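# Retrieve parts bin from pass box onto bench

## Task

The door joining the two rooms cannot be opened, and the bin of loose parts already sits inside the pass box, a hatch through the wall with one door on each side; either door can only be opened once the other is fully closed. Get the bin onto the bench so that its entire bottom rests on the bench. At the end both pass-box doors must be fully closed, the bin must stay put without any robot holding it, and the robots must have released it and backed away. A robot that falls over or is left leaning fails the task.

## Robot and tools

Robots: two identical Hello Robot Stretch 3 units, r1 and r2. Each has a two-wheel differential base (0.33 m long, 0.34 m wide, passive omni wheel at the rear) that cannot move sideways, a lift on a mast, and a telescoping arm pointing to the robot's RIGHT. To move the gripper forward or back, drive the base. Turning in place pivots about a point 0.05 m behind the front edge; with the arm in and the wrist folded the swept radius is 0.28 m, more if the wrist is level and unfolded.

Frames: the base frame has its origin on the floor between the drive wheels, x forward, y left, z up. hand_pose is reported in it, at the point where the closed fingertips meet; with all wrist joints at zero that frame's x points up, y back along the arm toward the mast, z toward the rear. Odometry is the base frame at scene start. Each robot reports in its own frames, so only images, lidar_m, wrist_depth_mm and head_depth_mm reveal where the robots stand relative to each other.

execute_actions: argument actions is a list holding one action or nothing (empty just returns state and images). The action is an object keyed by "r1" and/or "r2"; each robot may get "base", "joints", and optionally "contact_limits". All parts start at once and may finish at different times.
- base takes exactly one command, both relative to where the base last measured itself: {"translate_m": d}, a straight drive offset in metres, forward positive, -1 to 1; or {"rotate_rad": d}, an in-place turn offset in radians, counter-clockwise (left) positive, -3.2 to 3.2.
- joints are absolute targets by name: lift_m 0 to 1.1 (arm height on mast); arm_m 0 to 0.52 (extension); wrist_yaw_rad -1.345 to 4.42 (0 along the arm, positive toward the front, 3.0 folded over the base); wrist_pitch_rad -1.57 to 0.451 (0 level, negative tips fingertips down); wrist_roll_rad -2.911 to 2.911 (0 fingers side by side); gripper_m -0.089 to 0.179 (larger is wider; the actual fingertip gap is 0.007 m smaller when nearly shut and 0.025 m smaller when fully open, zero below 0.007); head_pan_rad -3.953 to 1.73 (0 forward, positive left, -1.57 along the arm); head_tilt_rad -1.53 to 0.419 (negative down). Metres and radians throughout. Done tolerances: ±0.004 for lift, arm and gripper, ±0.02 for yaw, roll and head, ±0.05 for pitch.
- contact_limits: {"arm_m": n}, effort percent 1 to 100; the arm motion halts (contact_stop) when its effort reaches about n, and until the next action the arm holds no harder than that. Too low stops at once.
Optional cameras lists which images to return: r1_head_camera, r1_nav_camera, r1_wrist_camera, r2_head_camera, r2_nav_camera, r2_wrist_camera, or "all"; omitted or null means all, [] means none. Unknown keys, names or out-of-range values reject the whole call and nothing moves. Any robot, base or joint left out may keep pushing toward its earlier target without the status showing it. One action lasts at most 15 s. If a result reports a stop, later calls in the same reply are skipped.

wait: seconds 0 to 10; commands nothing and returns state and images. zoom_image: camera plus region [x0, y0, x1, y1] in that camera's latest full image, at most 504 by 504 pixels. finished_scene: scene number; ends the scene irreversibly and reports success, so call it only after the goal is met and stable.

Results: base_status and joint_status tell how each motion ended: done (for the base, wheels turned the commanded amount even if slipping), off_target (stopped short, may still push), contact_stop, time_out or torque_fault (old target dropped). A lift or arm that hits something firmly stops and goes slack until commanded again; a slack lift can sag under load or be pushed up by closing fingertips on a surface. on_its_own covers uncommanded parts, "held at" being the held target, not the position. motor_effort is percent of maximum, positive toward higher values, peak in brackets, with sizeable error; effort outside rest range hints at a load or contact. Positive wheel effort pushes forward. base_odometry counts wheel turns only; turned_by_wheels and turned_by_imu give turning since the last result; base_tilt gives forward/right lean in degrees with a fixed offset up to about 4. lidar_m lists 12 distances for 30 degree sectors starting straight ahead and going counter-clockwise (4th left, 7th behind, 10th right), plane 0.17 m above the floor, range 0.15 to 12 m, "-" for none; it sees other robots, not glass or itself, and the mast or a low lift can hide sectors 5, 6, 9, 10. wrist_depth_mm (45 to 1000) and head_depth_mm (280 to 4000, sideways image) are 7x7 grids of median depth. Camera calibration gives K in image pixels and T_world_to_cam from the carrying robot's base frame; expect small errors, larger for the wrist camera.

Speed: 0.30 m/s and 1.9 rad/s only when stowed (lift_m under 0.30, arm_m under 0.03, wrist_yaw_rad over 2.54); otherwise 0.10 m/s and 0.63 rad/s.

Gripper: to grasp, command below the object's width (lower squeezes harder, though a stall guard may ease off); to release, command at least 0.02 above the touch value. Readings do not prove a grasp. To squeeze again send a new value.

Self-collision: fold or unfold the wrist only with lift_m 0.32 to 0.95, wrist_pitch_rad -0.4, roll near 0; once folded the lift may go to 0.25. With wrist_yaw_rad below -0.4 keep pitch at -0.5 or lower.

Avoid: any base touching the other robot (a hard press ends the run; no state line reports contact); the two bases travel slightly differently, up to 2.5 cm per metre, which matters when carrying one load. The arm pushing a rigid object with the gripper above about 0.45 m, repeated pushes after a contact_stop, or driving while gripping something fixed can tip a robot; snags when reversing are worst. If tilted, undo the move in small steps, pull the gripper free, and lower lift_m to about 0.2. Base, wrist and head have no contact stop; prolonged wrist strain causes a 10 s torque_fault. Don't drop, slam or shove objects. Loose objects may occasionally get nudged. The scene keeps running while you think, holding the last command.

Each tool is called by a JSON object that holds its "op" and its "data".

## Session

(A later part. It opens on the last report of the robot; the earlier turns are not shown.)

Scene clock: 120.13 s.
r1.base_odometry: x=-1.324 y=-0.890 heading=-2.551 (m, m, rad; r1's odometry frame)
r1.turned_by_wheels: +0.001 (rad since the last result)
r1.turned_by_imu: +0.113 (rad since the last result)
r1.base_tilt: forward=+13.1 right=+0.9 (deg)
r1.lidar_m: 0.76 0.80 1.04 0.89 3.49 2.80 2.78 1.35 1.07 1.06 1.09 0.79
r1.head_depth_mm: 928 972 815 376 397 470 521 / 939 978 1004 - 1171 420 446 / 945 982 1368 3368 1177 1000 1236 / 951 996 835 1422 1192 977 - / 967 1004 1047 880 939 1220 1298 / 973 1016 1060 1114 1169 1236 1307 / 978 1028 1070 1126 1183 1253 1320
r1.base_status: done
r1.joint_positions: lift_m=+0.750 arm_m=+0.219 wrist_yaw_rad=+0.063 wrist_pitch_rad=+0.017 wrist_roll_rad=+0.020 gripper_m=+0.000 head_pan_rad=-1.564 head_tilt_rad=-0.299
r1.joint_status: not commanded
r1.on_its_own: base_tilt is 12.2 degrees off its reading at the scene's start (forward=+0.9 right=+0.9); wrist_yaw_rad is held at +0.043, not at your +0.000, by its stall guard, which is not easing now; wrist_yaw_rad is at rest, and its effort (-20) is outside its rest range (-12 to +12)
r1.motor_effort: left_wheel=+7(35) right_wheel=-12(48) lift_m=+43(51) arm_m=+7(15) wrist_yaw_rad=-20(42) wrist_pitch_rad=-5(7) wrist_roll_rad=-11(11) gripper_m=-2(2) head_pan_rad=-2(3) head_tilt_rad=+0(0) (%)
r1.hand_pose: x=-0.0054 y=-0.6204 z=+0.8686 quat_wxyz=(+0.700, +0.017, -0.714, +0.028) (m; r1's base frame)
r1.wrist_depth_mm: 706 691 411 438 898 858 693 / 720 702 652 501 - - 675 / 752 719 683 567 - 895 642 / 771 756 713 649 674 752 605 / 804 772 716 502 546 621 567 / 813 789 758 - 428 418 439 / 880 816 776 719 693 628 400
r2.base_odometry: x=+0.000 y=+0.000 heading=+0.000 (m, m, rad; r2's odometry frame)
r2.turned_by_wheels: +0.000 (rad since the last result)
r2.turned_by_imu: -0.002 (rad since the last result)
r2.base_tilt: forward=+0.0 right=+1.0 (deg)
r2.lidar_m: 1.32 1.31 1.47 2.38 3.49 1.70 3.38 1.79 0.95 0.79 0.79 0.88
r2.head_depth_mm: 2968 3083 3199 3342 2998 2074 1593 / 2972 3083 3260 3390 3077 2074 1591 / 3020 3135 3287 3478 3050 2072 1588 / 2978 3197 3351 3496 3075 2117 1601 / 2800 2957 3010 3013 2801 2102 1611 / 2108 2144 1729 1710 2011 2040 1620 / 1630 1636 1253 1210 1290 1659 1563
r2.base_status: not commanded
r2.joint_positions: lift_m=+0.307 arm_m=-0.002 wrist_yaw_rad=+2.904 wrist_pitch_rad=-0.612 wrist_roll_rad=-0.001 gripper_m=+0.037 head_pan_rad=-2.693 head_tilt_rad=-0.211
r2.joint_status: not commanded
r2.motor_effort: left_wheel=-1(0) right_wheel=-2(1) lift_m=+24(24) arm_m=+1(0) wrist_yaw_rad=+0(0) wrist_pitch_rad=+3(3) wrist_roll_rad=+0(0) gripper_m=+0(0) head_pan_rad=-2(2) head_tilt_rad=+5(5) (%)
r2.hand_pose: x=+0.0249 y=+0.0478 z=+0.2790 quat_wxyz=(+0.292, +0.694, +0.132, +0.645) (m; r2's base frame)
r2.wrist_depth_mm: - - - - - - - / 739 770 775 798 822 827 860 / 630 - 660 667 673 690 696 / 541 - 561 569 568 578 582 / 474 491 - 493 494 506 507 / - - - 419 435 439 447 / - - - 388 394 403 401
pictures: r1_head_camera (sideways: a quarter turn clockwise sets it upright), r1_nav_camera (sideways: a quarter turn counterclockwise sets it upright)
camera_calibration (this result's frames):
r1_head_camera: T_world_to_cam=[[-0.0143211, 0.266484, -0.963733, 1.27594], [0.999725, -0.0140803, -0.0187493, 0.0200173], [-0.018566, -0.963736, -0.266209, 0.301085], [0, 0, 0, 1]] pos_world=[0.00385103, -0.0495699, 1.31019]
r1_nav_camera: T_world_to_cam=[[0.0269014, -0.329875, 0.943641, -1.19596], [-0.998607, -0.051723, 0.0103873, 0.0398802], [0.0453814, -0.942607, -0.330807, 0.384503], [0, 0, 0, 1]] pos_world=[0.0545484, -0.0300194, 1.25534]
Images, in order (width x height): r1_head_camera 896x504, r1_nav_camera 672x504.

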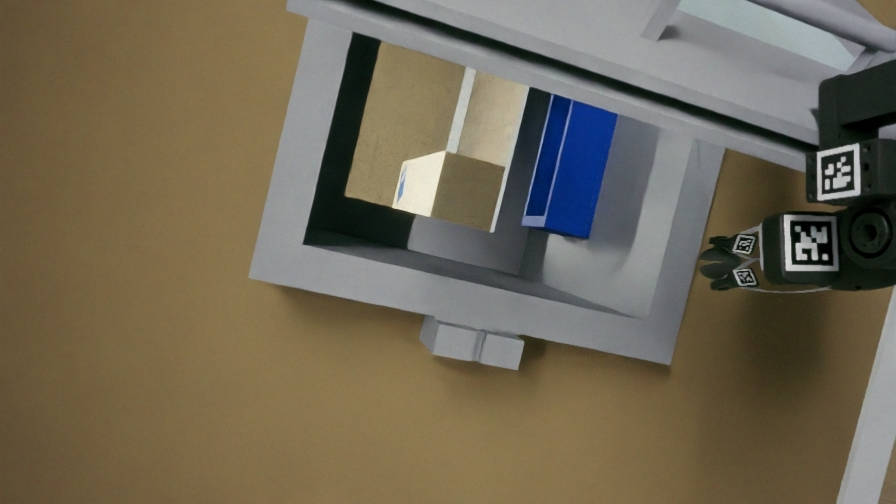

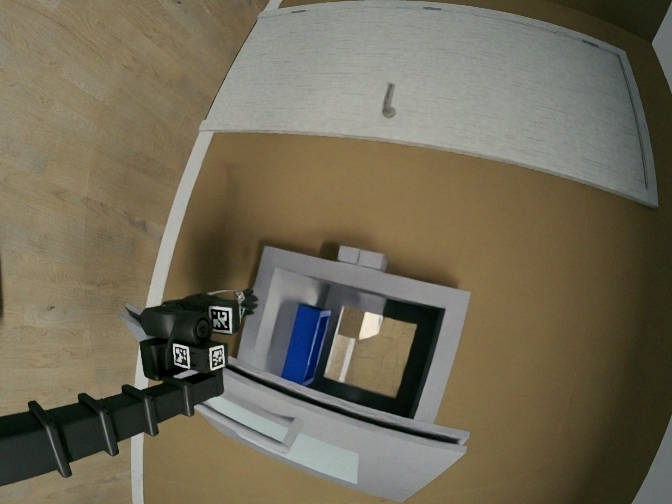

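Tilting! Undo forward.

{"op": "execute_actions", "data": {"actions": [{"r1":{"base":{"translate_m":0.25}}}], "cameras": ["r1_head_camera","r1_nav_camera"]}}

Scene clock: 128.77 s.
r1.base_odometry: x=-1.531 y=-1.029 heading=-2.551 (m, m, rad; r1's odometry frame)
r1.turned_by_wheels: +0.000 (rad since the last result)
r1.turned_by_imu: +0.000 (rad since the last result)
r1.base_tilt: forward=+0.8 right=+0.9 (deg)
r1.lidar_m: 1.83 1.98 0.92 0.90 3.45 2.95 2.92 1.38 1.10 1.09 1.18 1.75
r1.head_depth_mm: 916 960 359 375 401 436 475 / 928 971 990 3929 1116 944 455 / 934 978 1010 3277 1177 1213 1259 / 942 988 849 1021 1071 973 - / 954 996 1044 1083 1165 1241 1326 / 961 1011 1060 1119 1182 1265 1337 / 969 1021 1073 1134 1196 1271 1362
r1.base_status: done
r1.joint_positions: lift_m=+0.750 arm_m=+0.220 wrist_yaw_rad=+0.043 wrist_pitch_rad=-0.017 wrist_roll_rad=+0.003 gripper_m=+0.000 head_pan_rad=-1.564 head_tilt_rad=-0.299
r1.joint_status: not commanded
r1.on_its_own: wrist_yaw_rad is held at +0.043, not at your +0.000, by its stall guard, which is not easing now
r1.motor_effort: left_wheel=+1(25) right_wheel=+1(28) lift_m=+43(43) arm_m=+3(7) wrist_yaw_rad=+1(19) wrist_pitch_rad=+5(5) wrist_roll_rad=-1(10) gripper_m=-2(3) head_pan_rad=-2(2) head_tilt_rad=+0(0) (%)
r1.hand_pose: x=-0.0105 y=-0.6203 z=+0.8599 quat_wxyz=(+0.706, +0.021, -0.708, +0.009) (m; r1's base frame)
r1.wrist_depth_mm: 673 662 630 403 - - 694 / 703 693 659 421 - - 696 / 711 717 676 433 977 893 680 / 766 737 708 448 660 636 626 / 794 777 730 633 451 444 435 / 837 824 776 - 665 648 411 / 903 845 806 759 726 679 641
r2.base_odometry: x=+0.000 y=+0.000 heading=+0.000 (m, m, rad; r2's odometry frame)
r2.turned_by_wheels: +0.000 (rad since the last result)
r2.turned_by_imu: -0.002 (rad since the last result)
r2.base_tilt: forward=-0.1 right=+1.2 (deg)
r2.lidar_m: 1.32 1.31 1.47 2.39 3.50 1.71 3.39 1.78 0.95 0.79 0.79 0.88
r2.head_depth_mm: 2935 3033 3186 3336 3025 2067 1582 / 2997 3084 3268 3444 2985 2103 1595 / 3024 3127 3343 3461 3026 2091 1589 / 3111 3227 3402 3517 3053 2126 1599 / 2819 2963 3017 3012 2798 2101 1591 / 2109 2130 1697 1682 2029 2021 1611 / 1642 1634 1259 1201 1291 1665 1571
r2.base_status: not commanded
r2.joint_positions: lift_m=+0.307 arm_m=-0.002 wrist_yaw_rad=+2.904 wrist_pitch_rad=-0.612 wrist_roll_rad=-0.001 gripper_m=+0.037 head_pan_rad=-2.693 head_tilt_rad=-0.211
r2.joint_status: not commanded
r2.motor_effort: left_wheel=+0(0) right_wheel=+0(1) lift_m=+24(24) arm_m=+1(1) wrist_yaw_rad=+0(0) wrist_pitch_rad=+4(3) wrist_roll_rad=+1(0) gripper_m=-1(0) head_pan_rad=-3(3) head_tilt_rad=+5(5) (%)
r2.hand_pose: x=+0.0249 y=+0.0478 z=+0.2790 quat_wxyz=(+0.292, +0.694, +0.132, +0.645) (m; r2's base frame)
r2.wrist_depth_mm: - - - - - - - / 753 769 792 795 807 800 837 / 634 - 646 656 675 675 687 / 547 - 556 562 567 571 589 / 477 486 - 502 499 501 501 / - - - 429 435 440 444 / - - - 392 394 397 398
pictures: r1_head_camera (sideways: a quarter turn clockwise sets it upright), r1_nav_camera (sideways: a quarter turn counterclockwise sets it upright)
camera_calibration (this result's frames):
r1_head_camera: T_world_to_cam=[[-0.0143101, 0.266485, -0.963733, 1.27594], [0.999724, -0.0141214, -0.0187493, 0.0200173], [-0.0186056, -0.963735, -0.26621, 0.301086], [0, 0, 0, 1]] pos_world=[0.003849, -0.0495698, 1.31019]
r1_nav_camera: T_world_to_cam=[[0.0268878, -0.329876, 0.943641, -1.19596], [-0.99861, -0.0516819, 0.0103872, 0.0398803], [0.0453427, -0.942608, -0.330807, 0.384504], [0, 0, 0, 1]] pos_world=[0.0545472, -0.0300214, 1.25534]
Images, in order (width x height): r1_head_camera 896x504, r1_nav_camera 672x504.

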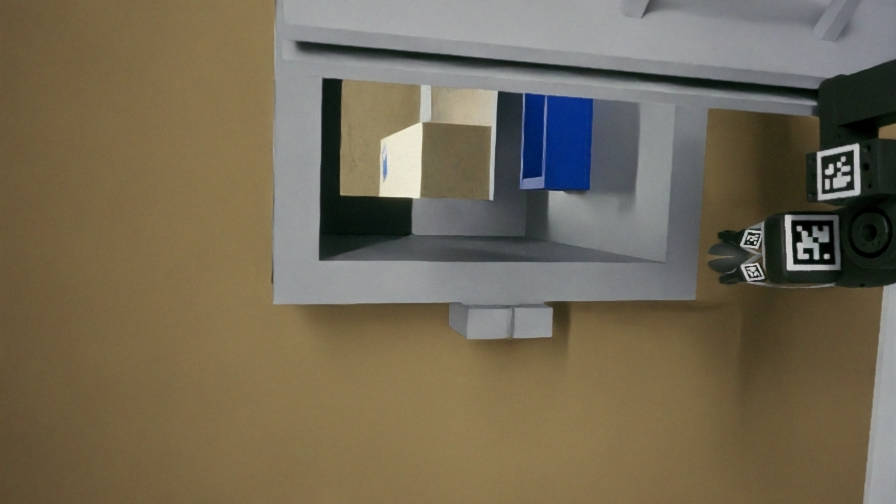

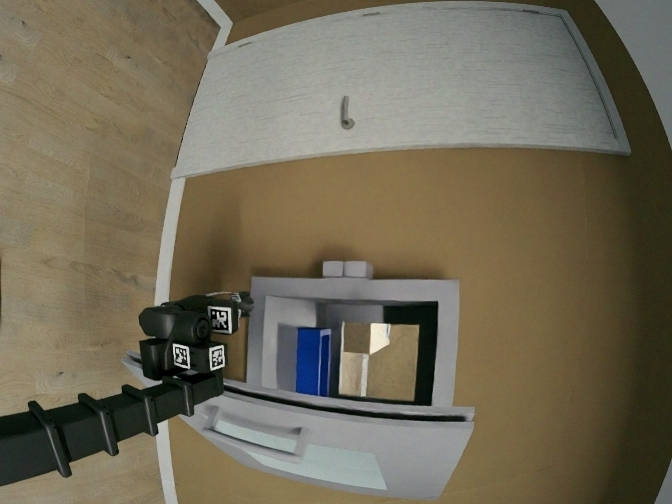

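{"op": "execute_actions", "data": {"actions": [{"r1":{"base":{"translate_m":0.15},"joints":{"wrist_yaw_rad":0}}}], "cameras": []}}

{"op": "execute_actions", "data": {"actions": [{"r1":{"base":{"rotate_rad":0.7}}}], "cameras": []}}

{"op": "execute_actions", "data": {"actions": [{"r1":{"base":{"translate_m":0.3}}}], "cameras": []}}

{"op": "execute_actions", "data": {"actions": [{"r1":{"base":{"rotate_rad":-0.7},"joints":{"arm_m":0.42,"head_pan_rad":-2.0}}}], "cameras": ["r1_head_camera","r1_nav_camera"]}}

Scene clock: 141.47 s.
r1.base_odometry: x=-1.656 y=-1.113 heading=-2.551 (m, m, rad; r1's odometry frame)
r1.turned_by_wheels: +0.000 (rad since the last result)
r1.turned_by_imu: +0.000 (rad since the last result)
r1.base_tilt: forward=+0.9 right=+0.9 (deg)
r1.lidar_m: 1.68 1.82 0.86 1.34 3.46 3.09 2.96 1.40 1.12 1.11 1.19 1.70
r1.head_depth_mm: 934 977 1004 - 1182 1010 1276 / 944 988 1016 3206 1188 1220 1276 / 953 994 855 888 943 1237 1285 / 962 1005 1056 1111 1178 1238 - / 967 1018 1070 1129 1187 1264 1345 / 977 1026 1080 1140 1206 1281 1358 / 985 1034 1088 1139 1204 1272 1358
r1.base_status: done
r1.joint_positions: lift_m=+0.750 arm_m=+0.220 wrist_yaw_rad=+0.002 wrist_pitch_rad=-0.017 wrist_roll_rad=+0.003 gripper_m=+0.000 head_pan_rad=-1.564 head_tilt_rad=-0.299
r1.joint_status: all done
r1.motor_effort: left_wheel=+1(6) right_wheel=+1(3) lift_m=+43(44) arm_m=+3(3) wrist_yaw_rad=-2(3) wrist_pitch_rad=+5(5) wrist_roll_rad=+0(0) gripper_m=-2(3) head_pan_rad=-1(3) head_tilt_rad=-1(1) (%)
r1.hand_pose: x=-0.0210 y=-0.6205 z=+0.8599 quat_wxyz=(+0.706, +0.007, -0.708, -0.006) (m; r1's base frame)
r1.wrist_depth_mm: 664 650 636 607 392 - 845 / 699 669 653 638 414 - 868 / 734 694 685 656 510 - 752 / 756 729 709 689 510 659 638 / 798 755 737 705 459 447 435 / 834 787 777 - 707 688 646 / 877 835 807 787 744 699 687
r2.base_odometry: x=+0.000 y=+0.000 heading=+0.000 (m, m, rad; r2's odometry frame)
r2.turned_by_wheels: +0.000 (rad since the last result)
r2.turned_by_imu: -0.001 (rad since the last result)
r2.base_tilt: forward=-0.1 right=+0.9 (deg)
r2.lidar_m: 1.32 1.31 1.47 2.39 3.49 1.70 3.40 1.78 0.95 0.79 0.79 0.89
r2.head_depth_mm: 2944 3077 3163 3323 3039 2050 1592 / 2989 3071 3233 3405 3046 2097 1589 / 3039 3155 3298 3407 3058 2088 1595 / 3092 3231 3351 3527 3076 2090 1601 / 2774 2967 3044 3043 2796 2106 1611 / 2104 2144 1706 1693 2039 2029 1604 / 1640 1631 1258 1199 1282 1653 1552
r2.base_status: not commanded
r2.joint_positions: lift_m=+0.307 arm_m=-0.002 wrist_yaw_rad=+2.904 wrist_pitch_rad=-0.612 wrist_roll_rad=-0.001 gripper_m=+0.037 head_pan_rad=-2.693 head_tilt_rad=-0.211
r2.joint_status: not commanded
r2.motor_effort: left_wheel=+0(0) right_wheel=-1(1) lift_m=+24(24) arm_m=+1(0) wrist_yaw_rad=+0(0) wrist_pitch_rad=+3(3) wrist_roll_rad=+1(0) gripper_m=+0(0) head_pan_rad=-2(2) head_tilt_rad=+5(5) (%)
r2.hand_pose: x=+0.0249 y=+0.0478 z=+0.2790 quat_wxyz=(+0.292, +0.694, +0.132, +0.645) (m; r2's base frame)
r2.wrist_depth_mm: - - - - - - - / 733 800 776 794 819 804 857 / 629 - 645 664 666 680 690 / 551 - 562 574 571 587 581 / 474 504 - 484 492 498 507 / - - - 426 436 448 441 / - - - 390 390 396 401
pictures: none
No camera images: the call's "cameras" was empty. Leave "cameras" out to get every camera's image.

Scene clock: 143.53 s.
r1.base_odometry: x=-1.656 y=-1.113 heading=-1.851 (m, m, rad; r1's odometry frame)
r1.turned_by_wheels: +0.700 (rad since the last result)
r1.turned_by_imu: +0.707 (rad since the last result)
r1.base_tilt: forward=+0.8 right=+0.9 (deg)
r1.lidar_m: 1.99 0.86 0.93 3.46 3.05 2.08 1.26 1.11 1.11 1.29 1.68 1.68
r1.head_depth_mm: 1046 1083 1127 1156 1217 1267 1331 / 1131 1176 1222 1277 1332 1400 1442 / 1234 1296 1352 1413 1481 1558 1581 / 1357 1429 1498 1576 1656 1751 - / 1505 1591 1678 1775 1883 1933 1584 / 1694 1775 1872 1966 2072 2060 1587 / 1611 1675 1735 1812 1883 1925 1575
r1.base_status: done
r1.joint_positions: lift_m=+0.750 arm_m=+0.220 wrist_yaw_rad=+0.001 wrist_pitch_rad=-0.017 wrist_roll_rad=+0.003 gripper_m=+0.000 head_pan_rad=-1.564 head_tilt_rad=-0.299
r1.joint_status: not commanded
r1.motor_effort: left_wheel=-2(7) right_wheel=+3(6) lift_m=+43(43) arm_m=+3(3) wrist_yaw_rad=-1(2) wrist_pitch_rad=+5(5) wrist_roll_rad=-1(1) gripper_m=-2(2) head_pan_rad=-2(2) head_tilt_rad=-1(0) (%)
r1.hand_pose: x=-0.0212 y=-0.6205 z=+0.8599 quat_wxyz=(+0.706, +0.006, -0.708, -0.006) (m; r1's base frame)
r1.wrist_depth_mm: - - - - 816 672 575 / - - - - 853 696 598 / - - - - 890 692 600 / - - - - 906 731 623 / - - - - 939 731 632 / - - - - 915 763 656 / - - - - - 774 665
r2.base_odometry: x=+0.000 y=+0.000 heading=+0.000 (m, m, rad; r2's odometry frame)
r2.turned_by_wheels: +0.000 (rad since the last result)
r2.turned_by_imu: -0.001 (rad since the last result)
r2.base_tilt: forward=-0.1 right=+1.1 (deg)
r2.lidar_m: 1.32 1.31 1.47 2.39 3.50 1.71 3.41 1.78 0.95 0.79 0.79 0.88
r2.head_depth_mm: 2952 3046 3193 3337 3051 2053 1572 / 2943 3093 3276 3393 3010 2090 1589 / 2988 3162 3337 3457 3033 2117 1590 / 3018 3241 3337 3574 3074 2088 1607 / 2808 2932 3022 3000 2808 2123 1606 / 2125 2143 1704 1711 2050 2006 1615 / 1636 1636 1260 1202 1287 1647 1568
r2.base_status: not commanded
r2.joint_positions: lift_m=+0.307 arm_m=-0.002 wrist_yaw_rad=+2.904 wrist_pitch_rad=-0.612 wrist_roll_rad=-0.001 gripper_m=+0.037 head_pan_rad=-2.693 head_tilt_rad=-0.211
r2.joint_status: not commanded
r2.motor_effort: left_wheel=+0(0) right_wheel=-1(0) lift_m=+24(24) arm_m=+0(1) wrist_yaw_rad=+0(0) wrist_pitch_rad=+3(3) wrist_roll_rad=+1(0) gripper_m=+0(0) head_pan_rad=-2(2) head_tilt_rad=+5(5) (%)
r2.hand_pose: x=+0.0249 y=+0.0478 z=+0.2790 quat_wxyz=(+0.292, +0.694, +0.132, +0.645) (m; r2's base frame)
r2.wrist_depth_mm: - - - - - - - / 753 805 809 815 798 853 856 / 637 - 662 656 676 677 679 / 543 - 561 560 582 570 577 / 480 493 - 487 508 502 509 / - - - 425 447 436 448 / - - - 395 386 394 394
pictures: none
No camera images: the call's "cameras" was empty. Leave "cameras" out to get every camera's image.

Scene clock: 148.03 s.
r1.base_odometry: x=-1.739 y=-1.401 heading=-1.851 (m, m, rad; r1's odometry frame)
r1.turned_by_wheels: +0.000 (rad since the last result)
r1.turned_by_imu: -0.001 (rad since the last result)
r1.base_tilt: forward=+0.8 right=+0.9 (deg)
r1.lidar_m: 1.74 0.62 0.62 0.88 3.25 2.50 1.51 1.32 1.33 1.54 1.47 1.48
r1.head_depth_mm: 1264 1309 1357 1412 1467 1519 1543 / 1368 1430 1482 1541 1616 1674 1691 / 1489 1557 1636 1709 1792 1850 1699 / 1673 1749 1841 1939 2025 2067 - / 1654 1745 1817 1915 2011 2007 1583 / 1529 1587 1661 1731 1815 1879 1579 / 1405 1462 1523 1594 1650 1729 1575
r1.base_status: done
r1.joint_positions: lift_m=+0.750 arm_m=+0.220 wrist_yaw_rad=+0.001 wrist_pitch_rad=-0.017 wrist_roll_rad=+0.003 gripper_m=+0.000 head_pan_rad=-1.564 head_tilt_rad=-0.299
r1.joint_status: not commanded
r1.motor_effort: left_wheel=-1(3) right_wheel=+2(6) lift_m=+43(43) arm_m=+3(3) wrist_yaw_rad=-1(1) wrist_pitch_rad=+5(5) wrist_roll_rad=+0(0) gripper_m=-2(3) head_pan_rad=-3(3) head_tilt_rad=+0(1) (%)
r1.hand_pose: x=-0.0212 y=-0.6205 z=+0.8599 quat_wxyz=(+0.706, +0.006, -0.708, -0.006) (m; r1's base frame)
r1.wrist_depth_mm: 882 999 - - - 875 739 / 896 - - - - 879 746 / 900 - - - - 902 774 / 957 - - - - 941 775 / 950 - - - - 983 812 / 952 - - - - 996 821 / 958 - - - - - 841
r2.base_odometry: x=+0.000 y=+0.000 heading=+0.000 (m, m, rad; r2's odometry frame)
r2.turned_by_wheels: +0.000 (rad since the last result)
r2.turned_by_imu: -0.001 (rad since the last result)
r2.base_tilt: forward=-0.1 right=+1.0 (deg)
r2.lidar_m: 1.31 1.31 1.47 2.38 3.48 1.70 3.41 1.78 0.95 0.79 0.79 0.88
r2.head_depth_mm: 2954 3020 3147 3325 3012 2068 1579 / 2976 3124 3214 3395 2990 2089 1589 / 2998 3163 3339 3433 3046 2099 1596 / 3070 3209 3417 3482 3102 2091 1592 / 2808 2956 2984 3018 2823 2116 1607 / 2127 2128 1711 1715 2053 2019 1614 / 1644 1639 1257 1194 1284 1653 1564
r2.base_status: not commanded
r2.joint_positions: lift_m=+0.307 arm_m=-0.002 wrist_yaw_rad=+2.904 wrist_pitch_rad=-0.612 wrist_roll_rad=-0.001 gripper_m=+0.037 head_pan_rad=-2.693 head_tilt_rad=-0.211
r2.joint_status: not commanded
r2.motor_effort: left_wheel=+0(0) right_wheel=-1(1) lift_m=+24(24) arm_m=+1(1) wrist_yaw_rad=+0(0) wrist_pitch_rad=+3(4) wrist_roll_rad=+0(1) gripper_m=-1(0) head_pan_rad=-2(2) head_tilt_rad=+5(5) (%)
r2.hand_pose: x=+0.0249 y=+0.0478 z=+0.2790 quat_wxyz=(+0.292, +0.694, +0.132, +0.645) (m; r2's base frame)
r2.wrist_depth_mm: - - - - - - - / 728 809 790 768 831 832 843 / 637 - 638 664 677 658 696 / 552 - 556 567 568 581 571 / 478 482 - 492 492 495 507 / - - - 428 439 448 443 / - - - 395 394 391 396
pictures: none
No camera images: the call's "cameras" was empty. Leave "cameras" out to get every camera's image.

Scene clock: 150.73 s.
r1.base_odometry: x=-1.739 y=-1.401 heading=-2.551 (m, m, rad; r1's odometry frame)
r1.turned_by_wheels: -0.700 (rad since the last result)
r1.turned_by_imu: -0.708 (rad since the last result)
r1.base_tilt: forward=+0.8 right=+0.9 (deg)
r1.lidar_m: 1.47 1.59 2.41 0.62 0.87 3.29 3.25 1.68 1.34 1.32 1.41 1.49
r1.head_depth_mm: 1365 1434 1236 1589 1709 1839 1599 / 1314 1386 1219 1421 840 1037 1587 / 1265 1332 1568 1682 1534 1674 1582 / 1223 1288 1708 1842 1415 1607 1582 / 1183 1239 1102 1572 1237 1532 1585 / 1143 1193 1245 1300 1386 1458 1515 / 1106 1157 1209 1273 1336 - 1476
r1.base_status: done
r1.joint_positions: lift_m=+0.750 arm_m=+0.420 wrist_yaw_rad=+0.000 wrist_pitch_rad=-0.017 wrist_roll_rad=+0.003 gripper_m=+0.000 head_pan_rad=-1.993 head_tilt_rad=-0.299
r1.joint_status: all done
r1.motor_effort: left_wheel=+3(9) right_wheel=-2(5) lift_m=+43(43) arm_m=+3(4) wrist_yaw_rad=-1(1) wrist_pitch_rad=+5(5) wrist_roll_rad=+0(0) gripper_m=-3(2) head_pan_rad=-2(22) head_tilt_rad=-1(1) (%)
r1.hand_pose: x=-0.0215 y=-0.8205 z=+0.8599 quat_wxyz=(+0.706, +0.006, -0.708, -0.006) (m; r1's base frame)
r1.wrist_depth_mm: 685 661 635 630 612 590 374 / 710 687 671 654 627 608 397 / 744 719 682 684 649 625 419 / 787 744 709 699 687 626 436 / 818 763 752 727 704 685 448 / 841 806 787 - 723 702 671 / 910 852 809 793 781 733 711
r2.base_odometry: x=+0.000 y=+0.000 heading=+0.000 (m, m, rad; r2's odometry frame)
r2.turned_by_wheels: +0.000 (rad since the last result)
r2.turned_by_imu: -0.001 (rad since the last result)
r2.base_tilt: forward=+0.0 right=+1.2 (deg)
r2.lidar_m: 1.31 1.31 1.47 2.39 3.48 1.71 3.40 1.78 0.95 0.79 0.79 0.89
r2.head_depth_mm: 2970 3029 3210 3294 2986 2058 1570 / 2997 3122 3284 3408 3086 2083 1597 / 3016 3169 3317 3509 3061 2092 1602 / 3072 3218 3328 3459 3072 2089 1601 / 2804 2962 3044 3000 2808 2113 1582 / 2103 2123 1695 1724 2038 2023 1621 / 1630 1629 1255 1205 1294 1649 1565
r2.base_status: not commanded
r2.joint_positions: lift_m=+0.307 arm_m=-0.002 wrist_yaw_rad=+2.904 wrist_pitch_rad=-0.612 wrist_roll_rad=-0.001 gripper_m=+0.037 head_pan_rad=-2.693 head_tilt_rad=-0.211
r2.joint_status: not commanded
r2.motor_effort: left_wheel=+0(0) right_wheel=+1(0) lift_m=+24(24) arm_m=+0(1) wrist_yaw_rad=+0(0) wrist_pitch_rad=+3(4) wrist_roll_rad=+0(0) gripper_m=+0(0) head_pan_rad=-3(2) head_tilt_rad=+5(5) (%)
r2.hand_pose: x=+0.0249 y=+0.0478 z=+0.2790 quat_wxyz=(+0.292, +0.694, +0.132, +0.645) (m; r2's base frame)
r2.wrist_depth_mm: - - - - - - - / 759 803 801 808 805 814 847 / 628 - 651 662 673 670 680 / 547 - 555 563 565 571 593 / 477 492 - 490 499 496 501 / - - - 425 442 442 441 / - - - 390 390 395 399
pictures: r1_head_camera (sideways: a quarter turn clockwise sets it upright), r1_nav_camera (sideways: a quarter turn counterclockwise sets it upright)
camera_calibration (this result's frames):
r1_head_camera: T_world_to_cam=[[0.0978186, 0.248296, -0.963733, 1.27526], [0.903285, -0.428631, -0.0187493, 0.0206056], [-0.417741, -0.868691, -0.26621, 0.303521], [0, 0, 0, 1]] pos_world=[-0.0165634, -0.044143, 1.31019]
r1_nav_camera: T_world_to_cam=[[-0.112745, -0.311175, 0.943641, -1.19511], [-0.929639, 0.368326, 0.0103872, 0.0394595], [-0.350799, -0.876074, -0.330807, 0.386921], [0, 0, 0, 1]] pos_world=[0.0376723, -0.047451, 1.25534]
Images, in order (width x height): r1_head_camera 896x504, r1_nav_camera 672x504.

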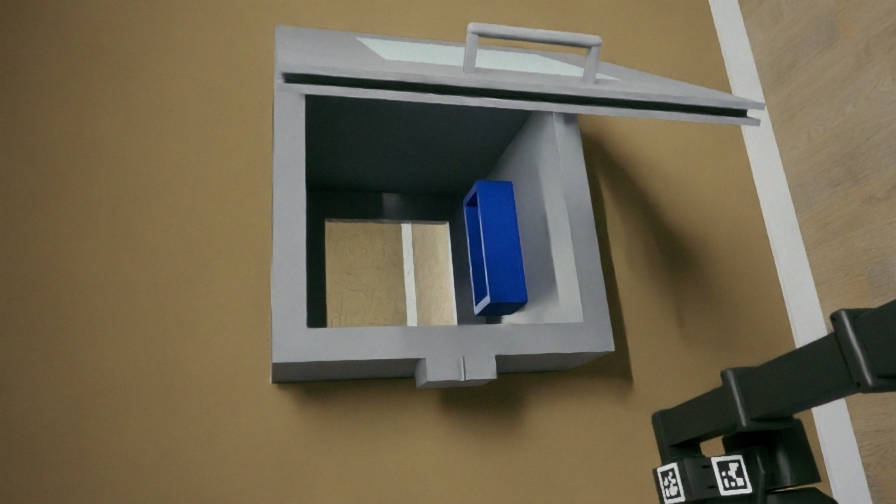

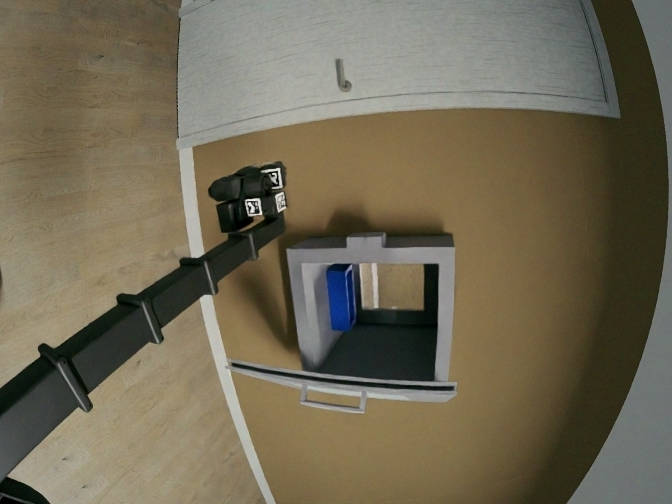

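{"op": "execute_actions", "data": {"actions": [{"r1":{"base":{"translate_m":-0.5}}}], "cameras": ["r1_head_camera","r1_nav_camera"]}}

Scene clock: 159.63 s.
r1.base_odometry: x=-1.324 y=-1.122 heading=-2.549 (m, m, rad; r1's odometry frame)
r1.turned_by_wheels: +0.001 (rad since the last result)
r1.turned_by_imu: +0.020 (rad since the last result)
r1.base_tilt: forward=+7.3 right=+0.9 (deg)
r1.lidar_m: 1.47 1.52 0.82 0.70 3.29 2.84 2.81 1.58 1.27 1.26 1.38 1.52
r1.head_depth_mm: 1309 1381 1452 1540 1626 1735 1755 / 1263 1328 1393 1477 1555 1660 1696 / 1220 1278 1324 1405 1492 1582 1630 / 1176 1240 883 1145 1169 1516 1591 / 1146 1198 669 682 706 817 1526 / 1106 1150 571 585 609 663 670 / 1075 1121 1486 3236 1265 - 1414
r1.base_status: done
r1.joint_positions: lift_m=+0.750 arm_m=+0.419 wrist_yaw_rad=-0.001 wrist_pitch_rad=-0.017 wrist_roll_rad=+0.003 gripper_m=+0.000 head_pan_rad=-1.993 head_tilt_rad=-0.299
r1.joint_status: not commanded
r1.on_its_own: base_tilt is 6.4 degrees off its reading at the scene's start (forward=+0.9 right=+0.9); left_wheel is at rest, and its effort (+19) is outside its rest range (-18 to +18); right_wheel is at rest, and its effort (-26) is outside its rest range (-18 to +18)
r1.motor_effort: left_wheel=+19(35) right_wheel=-26(51) lift_m=+43(43) arm_m=+9(10) wrist_yaw_rad=+0(3) wrist_pitch_rad=+5(5) wrist_roll_rad=+0(0) gripper_m=-3(3) head_pan_rad=-2(2) head_tilt_rad=+0(0) (%)
r1.hand_pose: x=-0.0216 y=-0.8200 z=+0.8599 quat_wxyz=(+0.706, +0.006, -0.708, -0.006) (m; r1's base frame)
r1.wrist_depth_mm: 661 649 616 396 904 836 694 / 688 669 642 414 - - 674 / 705 702 664 428 - 927 659 / 735 724 687 476 669 648 631 / 758 756 716 453 482 506 535 / 796 793 750 - 441 418 400 / 843 820 776 722 710 661 632
r2.base_odometry: x=+0.000 y=+0.000 heading=+0.000 (m, m, rad; r2's odometry frame)
r2.turned_by_wheels: +0.000 (rad since the last result)
r2.turned_by_imu: -0.002 (rad since the last result)
r2.base_tilt: forward=-0.1 right=+1.0 (deg)
r2.lidar_m: 1.32 1.31 1.46 2.39 3.47 1.70 3.40 1.78 0.95 0.79 0.79 0.88
r2.head_depth_mm: 2927 3046 3186 3372 3015 2086 1568 / 3018 3087 3242 3399 3071 2094 1575 / 3009 3144 3298 3493 3039 2060 1592 / 3024 3186 3323 3547 3096 2107 1597 / 2797 2988 3011 3057 2786 2122 1594 / 2116 2155 1711 1714 2022 2004 1616 / 1625 1652 1258 1199 1291 1658 1570
r2.base_status: not commanded
r2.joint_positions: lift_m=+0.307 arm_m=-0.002 wrist_yaw_rad=+2.904 wrist_pitch_rad=-0.612 wrist_roll_rad=-0.001 gripper_m=+0.037 head_pan_rad=-2.693 head_tilt_rad=-0.211
r2.joint_status: not commanded
r2.motor_effort: left_wheel=+0(0) right_wheel=-1(0) lift_m=+24(24) arm_m=+1(1) wrist_yaw_rad=+0(0) wrist_pitch_rad=+4(3) wrist_roll_rad=+1(0) gripper_m=+0(0) head_pan_rad=-2(2) head_tilt_rad=+5(5) (%)
r2.hand_pose: x=+0.0249 y=+0.0478 z=+0.2790 quat_wxyz=(+0.292, +0.694, +0.132, +0.645) (m; r2's base frame)
r2.wrist_depth_mm: - - - - - - - / 739 777 808 782 804 828 825 / 633 - 655 652 672 670 687 / 543 - 553 570 564 567 585 / 480 497 - 489 493 494 503 / - - - 428 439 431 441 / - - - 391 392 398 396
pictures: r1_head_camera (sideways: a quarter turn clockwise sets it upright), r1_nav_camera (sideways: a quarter turn counterclockwise sets it upright)
camera_calibration (this result's frames):
r1_head_camera: T_world_to_cam=[[0.0978993, 0.248262, -0.963733, 1.27526], [0.903144, -0.428927, -0.0187492, 0.0206064], [-0.418026, -0.868555, -0.266208, 0.303521], [0, 0, 0, 1]] pos_world=[-0.0165778, -0.0441355, 1.31019]
r1_nav_camera: T_world_to_cam=[[-0.112846, -0.311137, 0.943642, -1.19511], [-0.929518, 0.36863, 0.0103873, 0.0394587], [-0.351087, -0.87596, -0.330806, 0.38692], [0, 0, 0, 1]] pos_world=[0.0376567, -0.0474615, 1.25534]
Images, in order (width x height): r1_head_camera 896x504, r1_nav_camera 672x504.

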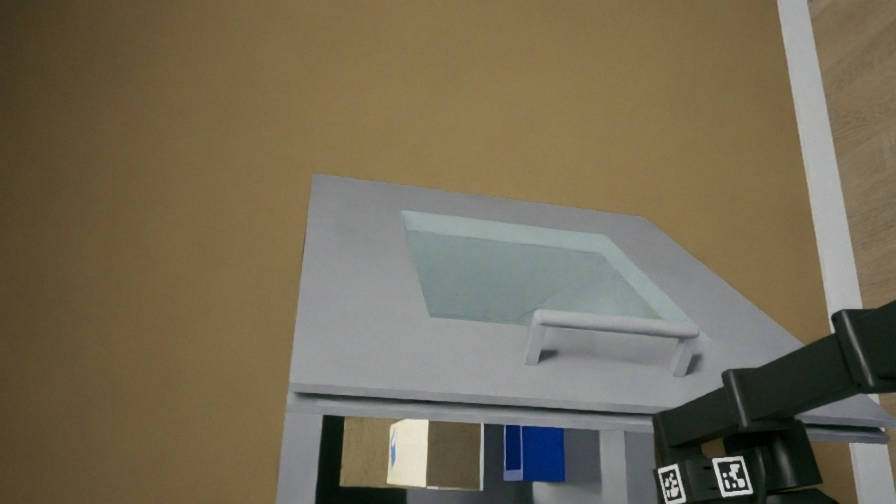

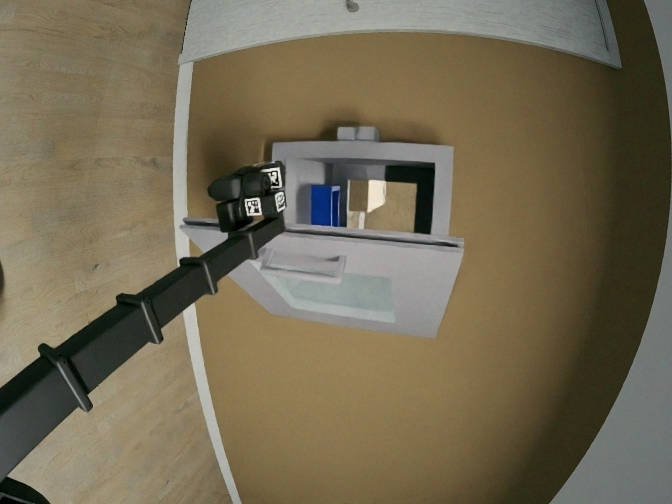

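{"op": "execute_actions", "data": {"actions": [{"r1":{"base":{"translate_m":0.07}}}], "cameras": []}}

{"op": "execute_actions", "data": {"actions": [{"r1":{"joints":{"arm_m":0.25}}}], "cameras": []}}

{"op": "execute_actions", "data": {"actions": [{"r1":{"base":{"translate_m":-0.12},"joints":{"arm_m":0.15}}}], "cameras": ["r1_head_camera","r1_nav_camera"]}}

Scene clock: 171.10 s.
r1.base_odometry: x=-1.382 y=-1.161 heading=-2.549 (m, m, rad; r1's odometry frame)
r1.turned_by_wheels: +0.000 (rad since the last result)
r1.turned_by_imu: +0.058 (rad since the last result)
r1.base_tilt: forward=+0.8 right=+0.9 (deg)
r1.lidar_m: 1.89 2.12 0.77 0.70 3.37 2.87 2.86 1.53 1.28 1.27 1.43 1.89
r1.head_depth_mm: 1241 1311 1385 1466 1561 1663 1588 / 1206 1273 1340 1424 1511 1604 1588 / 1175 1238 1039 1083 1170 1548 1589 / 1147 1204 816 1330 1180 991 1540 / 1120 1167 670 1372 693 758 1500 / 1091 1142 568 585 609 649 1436 / 1061 1113 1135 1530 1234 - 1435
r1.base_status: done
r1.joint_positions: lift_m=+0.750 arm_m=+0.420 wrist_yaw_rad=-0.001 wrist_pitch_rad=-0.018 wrist_roll_rad=+0.003 gripper_m=+0.000 head_pan_rad=-1.994 head_tilt_rad=-0.299
r1.joint_status: not commanded
r1.motor_effort: left_wheel=+1(28) right_wheel=-1(35) lift_m=+44(43) arm_m=+2(9) wrist_yaw_rad=+0(2) wrist_pitch_rad=+5(5) wrist_roll_rad=-1(1) gripper_m=-2(3) head_pan_rad=-3(2) head_tilt_rad=+0(0) (%)
r1.hand_pose: x=-0.0216 y=-0.8206 z=+0.8597 quat_wxyz=(+0.706, +0.006, -0.708, -0.007) (m; r1's base frame)
r1.wrist_depth_mm: 684 667 632 385 - - 755 / 724 701 658 403 - - 750 / 753 736 682 518 971 - 702 / 813 742 708 532 662 628 611 / 830 789 734 687 455 437 428 / 866 814 784 - 659 423 399 / 907 855 820 749 712 667 623
r2.base_odometry: x=+0.000 y=+0.000 heading=+0.000 (m, m, rad; r2's odometry frame)
r2.turned_by_wheels: +0.000 (rad since the last result)
r2.turned_by_imu: -0.002 (rad since the last result)
r2.base_tilt: forward=-0.2 right=+1.0 (deg)
r2.lidar_m: 1.31 1.31 1.47 2.39 3.48 1.70 3.40 1.78 0.95 0.79 0.79 0.88
r2.head_depth_mm: 2953 3059 3192 3403 3008 2074 1580 / 2991 3020 3218 3372 3028 2083 1592 / 3074 3192 3287 3476 3013 2077 1584 / 3043 3179 3316 3510 3039 2102 1590 / 2813 2945 2959 2998 2741 2111 1606 / 2094 2128 1702 1699 2040 2006 1607 / 1636 1653 1256 1208 1295 1671 1562
r2.base_status: not commanded
r2.joint_positions: lift_m=+0.307 arm_m=-0.002 wrist_yaw_rad=+2.904 wrist_pitch_rad=-0.612 wrist_roll_rad=-0.001 gripper_m=+0.037 head_pan_rad=-2.693 head_tilt_rad=-0.211
r2.joint_status: not commanded
r2.motor_effort: left_wheel=+0(0) right_wheel=-1(1) lift_m=+24(24) arm_m=+0(1) wrist_yaw_rad=+0(0) wrist_pitch_rad=+3(4) wrist_roll_rad=+0(1) gripper_m=-1(0) head_pan_rad=-3(2) head_tilt_rad=+5(5) (%)
r2.hand_pose: x=+0.0249 y=+0.0478 z=+0.2790 quat_wxyz=(+0.292, +0.694, +0.132, +0.645) (m; r2's base frame)
r2.wrist_depth_mm: - - - - - - - / 744 778 802 799 810 830 844 / 636 - 649 669 688 680 698 / 555 - 561 572 567 567 576 / 478 489 - 495 495 492 510 / - - - 423 436 445 440 / - - - 391 392 404 403
pictures: none
No camera images: the call's "cameras" was empty. Leave "cameras" out to get every camera's image.

Scene clock: 173.60 s.
r1.base_odometry: x=-1.382 y=-1.161 heading=-2.550 (m, m, rad; r1's odometry frame)
r1.turned_by_wheels: +0.000 (rad since the last result)
r1.turned_by_imu: +0.000 (rad since the last result)
r1.base_tilt: forward=+0.8 right=+0.9 (deg)
r1.lidar_m: 1.88 2.11 0.78 0.70 3.39 2.87 2.86 1.53 1.28 1.27 1.43 1.89
r1.head_depth_mm: 1245 1308 1387 1462 1564 1677 1592 / 1213 1274 1344 1420 1514 1611 1588 / 1176 1239 1038 1082 1171 1555 1590 / 1149 1197 814 1335 1180 994 1541 / 1117 1173 670 1370 696 759 1527 / 1090 1136 569 584 608 646 - / 1063 1110 1136 1540 1235 1357 -
r1.base_status: not commanded
r1.joint_positions: lift_m=+0.750 arm_m=+0.250 wrist_yaw_rad=+0.000 wrist_pitch_rad=-0.018 wrist_roll_rad=+0.003 gripper_m=+0.000 head_pan_rad=-1.994 head_tilt_rad=-0.299
r1.joint_status: all done
r1.motor_effort: left_wheel=+1(0) right_wheel=+0(1) lift_m=+44(43) arm_m=-4(4) wrist_yaw_rad=+2(0) wrist_pitch_rad=+5(5) wrist_roll_rad=-1(1) gripper_m=-3(2) head_pan_rad=-1(2) head_tilt_rad=+0(0) (%)
r1.hand_pose: x=-0.0216 y=-0.6510 z=+0.8597 quat_wxyz=(+0.706, +0.006, -0.708, -0.007) (m; r1's base frame)
r1.wrist_depth_mm: 890 860 807 564 - 956 698 / 907 878 823 581 - - 103 / 953 912 886 811 - - 107 / - 958 908 791 748 723 114 / - 988 957 885 717 574 116 / - - 995 - 849 809 125 / - - - 981 935 846 124
r2.base_odometry: x=+0.000 y=+0.000 heading=+0.000 (m, m, rad; r2's odometry frame)
r2.turned_by_wheels: +0.000 (rad since the last result)
r2.turned_by_imu: -0.001 (rad since the last result)
r2.base_tilt: forward=-0.1 right=+0.9 (deg)
r2.lidar_m: 1.31 1.31 1.47 2.39 3.48 1.71 3.39 1.78 0.95 0.79 0.79 0.88
r2.head_depth_mm: 2979 3035 3199 3290 3020 2085 1578 / 2982 3095 3226 3412 3047 2092 1588 / 3043 3117 3270 3492 3035 2080 1588 / 3016 3186 3307 3470 3084 2124 1598 / 2824 2968 3065 3078 2812 2091 1613 / 2104 2144 1698 1708 2047 2005 1629 / 1634 1648 1266 1203 1291 1668 1559
r2.base_status: not commanded
r2.joint_positions: lift_m=+0.307 arm_m=-0.002 wrist_yaw_rad=+2.904 wrist_pitch_rad=-0.612 wrist_roll_rad=-0.001 gripper_m=+0.037 head_pan_rad=-2.693 head_tilt_rad=-0.211
r2.joint_status: not commanded
r2.motor_effort: left_wheel=+0(0) right_wheel=+0(1) lift_m=+24(24) arm_m=+1(0) wrist_yaw_rad=+0(0) wrist_pitch_rad=+4(3) wrist_roll_rad=+0(1) gripper_m=+0(0) head_pan_rad=-3(2) head_tilt_rad=+5(5) (%)
r2.hand_pose: x=+0.0249 y=+0.0478 z=+0.2790 quat_wxyz=(+0.292, +0.694, +0.132, +0.645) (m; r2's base frame)
r2.wrist_depth_mm: - - - - - - - / 742 807 777 795 801 836 868 / 630 - 666 660 653 672 687 / 549 - 570 570 583 584 589 / 472 500 - 490 491 493 507 / - - - 425 438 440 444 / - - - 391 391 395 401
pictures: none
No camera images: the call's "cameras" was empty. Leave "cameras" out to get every camera's image.

Scene clock: 176.07 s.
r1.base_odometry: x=-1.282 y=-1.094 heading=-2.550 (m, m, rad; r1's odometry frame)
r1.turned_by_wheels: +0.000 (rad since the last result)
r1.turned_by_imu: +0.000 (rad since the last result)
r1.base_tilt: forward=+0.8 right=+0.9 (deg)
r1.lidar_m: 2.00 0.86 0.92 0.70 3.30 2.75 2.74 1.50 1.25 1.25 1.40 2.01
r1.head_depth_mm: 1219 1288 1362 1447 1528 1638 1586 / 1183 1251 1319 1393 1472 1582 1585 / 1154 1209 1278 1352 1437 1514 1570 / 1125 1176 972 1004 1068 1470 1524 / 1098 1145 798 1499 1232 921 1485 / 1069 1122 679 3300 1244 796 1442 / 1041 1086 589 601 598 633 686
r1.base_status: done
r1.joint_positions: lift_m=+0.750 arm_m=+0.150 wrist_yaw_rad=+0.000 wrist_pitch_rad=-0.018 wrist_roll_rad=+0.003 gripper_m=+0.000 head_pan_rad=-1.994 head_tilt_rad=-0.299
r1.joint_status: all done
r1.motor_effort: left_wheel=+0(4) right_wheel=+2(2) lift_m=+43(43) arm_m=-4(4) wrist_yaw_rad=+0(1) wrist_pitch_rad=+5(5) wrist_roll_rad=+0(1) gripper_m=-3(3) head_pan_rad=-3(3) head_tilt_rad=+0(1) (%)
r1.hand_pose: x=-0.0216 y=-0.5510 z=+0.8597 quat_wxyz=(+0.706, +0.006, -0.708, -0.007) (m; r1's base frame)
r1.wrist_depth_mm: 977 932 884 183 205 853 483 / - 975 673 194 213 842 484 / - 991 933 201 230 852 526 / - - 987 208 255 418 540 / - - - 215 270 367 802 / - - - - 299 391 831 / - - - 236 281 918 863
r2.base_odometry: x=+0.000 y=+0.000 heading=+0.000 (m, m, rad; r2's odometry frame)
r2.turned_by_wheels: +0.000 (rad since the last result)
r2.turned_by_imu: -0.001 (rad since the last result)
r2.base_tilt: forward=-0.1 right=+1.2 (deg)
r2.lidar_m: 1.32 1.31 1.47 2.39 3.49 1.70 3.39 1.78 0.95 0.79 0.79 0.88
r2.head_depth_mm: 2932 3090 3117 3353 3030 2070 1587 / 2982 3101 3267 3435 3050 2092 1591 / 3011 3165 3354 3509 3048 2087 1587 / 3010 3233 3306 3514 3089 2103 1593 / 2794 2954 2975 3052 2804 2118 1591 / 2103 2144 1695 1708 2034 2030 1624 / 1628 1642 1268 1212 1294 1654 1565
r2.base_status: not commanded
r2.joint_positions: lift_m=+0.307 arm_m=-0.002 wrist_yaw_rad=+2.904 wrist_pitch_rad=-0.612 wrist_roll_rad=-0.001 gripper_m=+0.037 head_pan_rad=-2.693 head_tilt_rad=-0.211
r2.joint_status: not commanded
r2.motor_effort: left_wheel=+0(0) right_wheel=+0(1) lift_m=+24(24) arm_m=+1(0) wrist_yaw_rad=+0(0) wrist_pitch_rad=+4(3) wrist_roll_rad=+1(0) gripper_m=+0(1) head_pan_rad=-2(2) head_tilt_rad=+4(5) (%)
r2.hand_pose: x=+0.0249 y=+0.0478 z=+0.2790 quat_wxyz=(+0.292, +0.694, +0.132, +0.645) (m; r2's base frame)
r2.wrist_depth_mm: - - - - - - - / 733 785 758 803 806 822 853 / 639 - 657 666 667 705 675 / 531 - 563 564 575 576 586 / 478 500 - 489 501 506 500 / - - - 423 441 441 450 / - - - 389 390 395 396
pictures: r1_head_camera (sideways: a quarter turn clockwise sets it upright), r1_nav_camera (sideways: a quarter turn counterclockwise sets it upright)
camera_calibration (this result's frames):
r1_head_camera: T_world_to_cam=[[0.0979622, 0.248237, -0.963733, 1.27526], [0.903035, -0.429157, -0.0187492, 0.020607], [-0.418247, -0.868449, -0.266208, 0.303522], [0, 0, 0, 1]] pos_world=[-0.016589, -0.0441298, 1.31019]
r1_nav_camera: T_world_to_cam=[[-0.112925, -0.311108, 0.943642, -1.19511], [-0.929424, 0.368866, 0.0103873, 0.0394581], [-0.351309, -0.875871, -0.330806, 0.386922], [0, 0, 0, 1]] pos_world=[0.0376446, -0.0474695, 1.25534]
Images, in order (width x height): r1_head_camera 896x504, r1_nav_camera 672x504.

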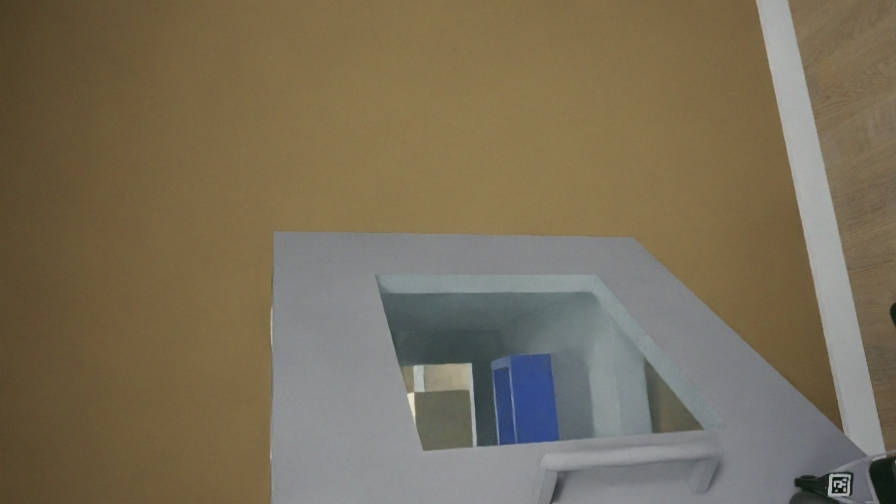

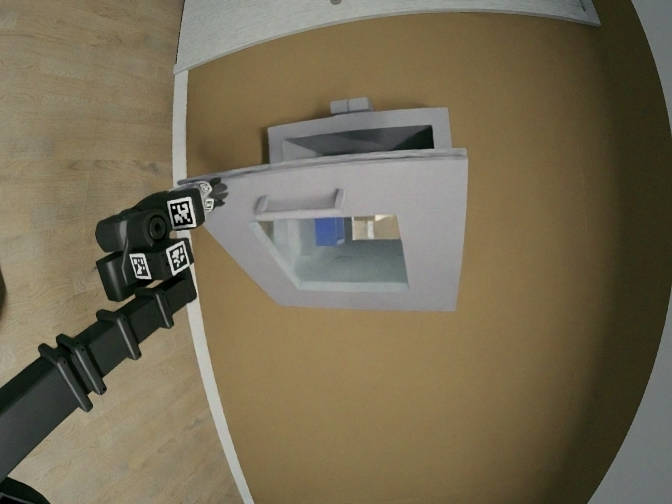

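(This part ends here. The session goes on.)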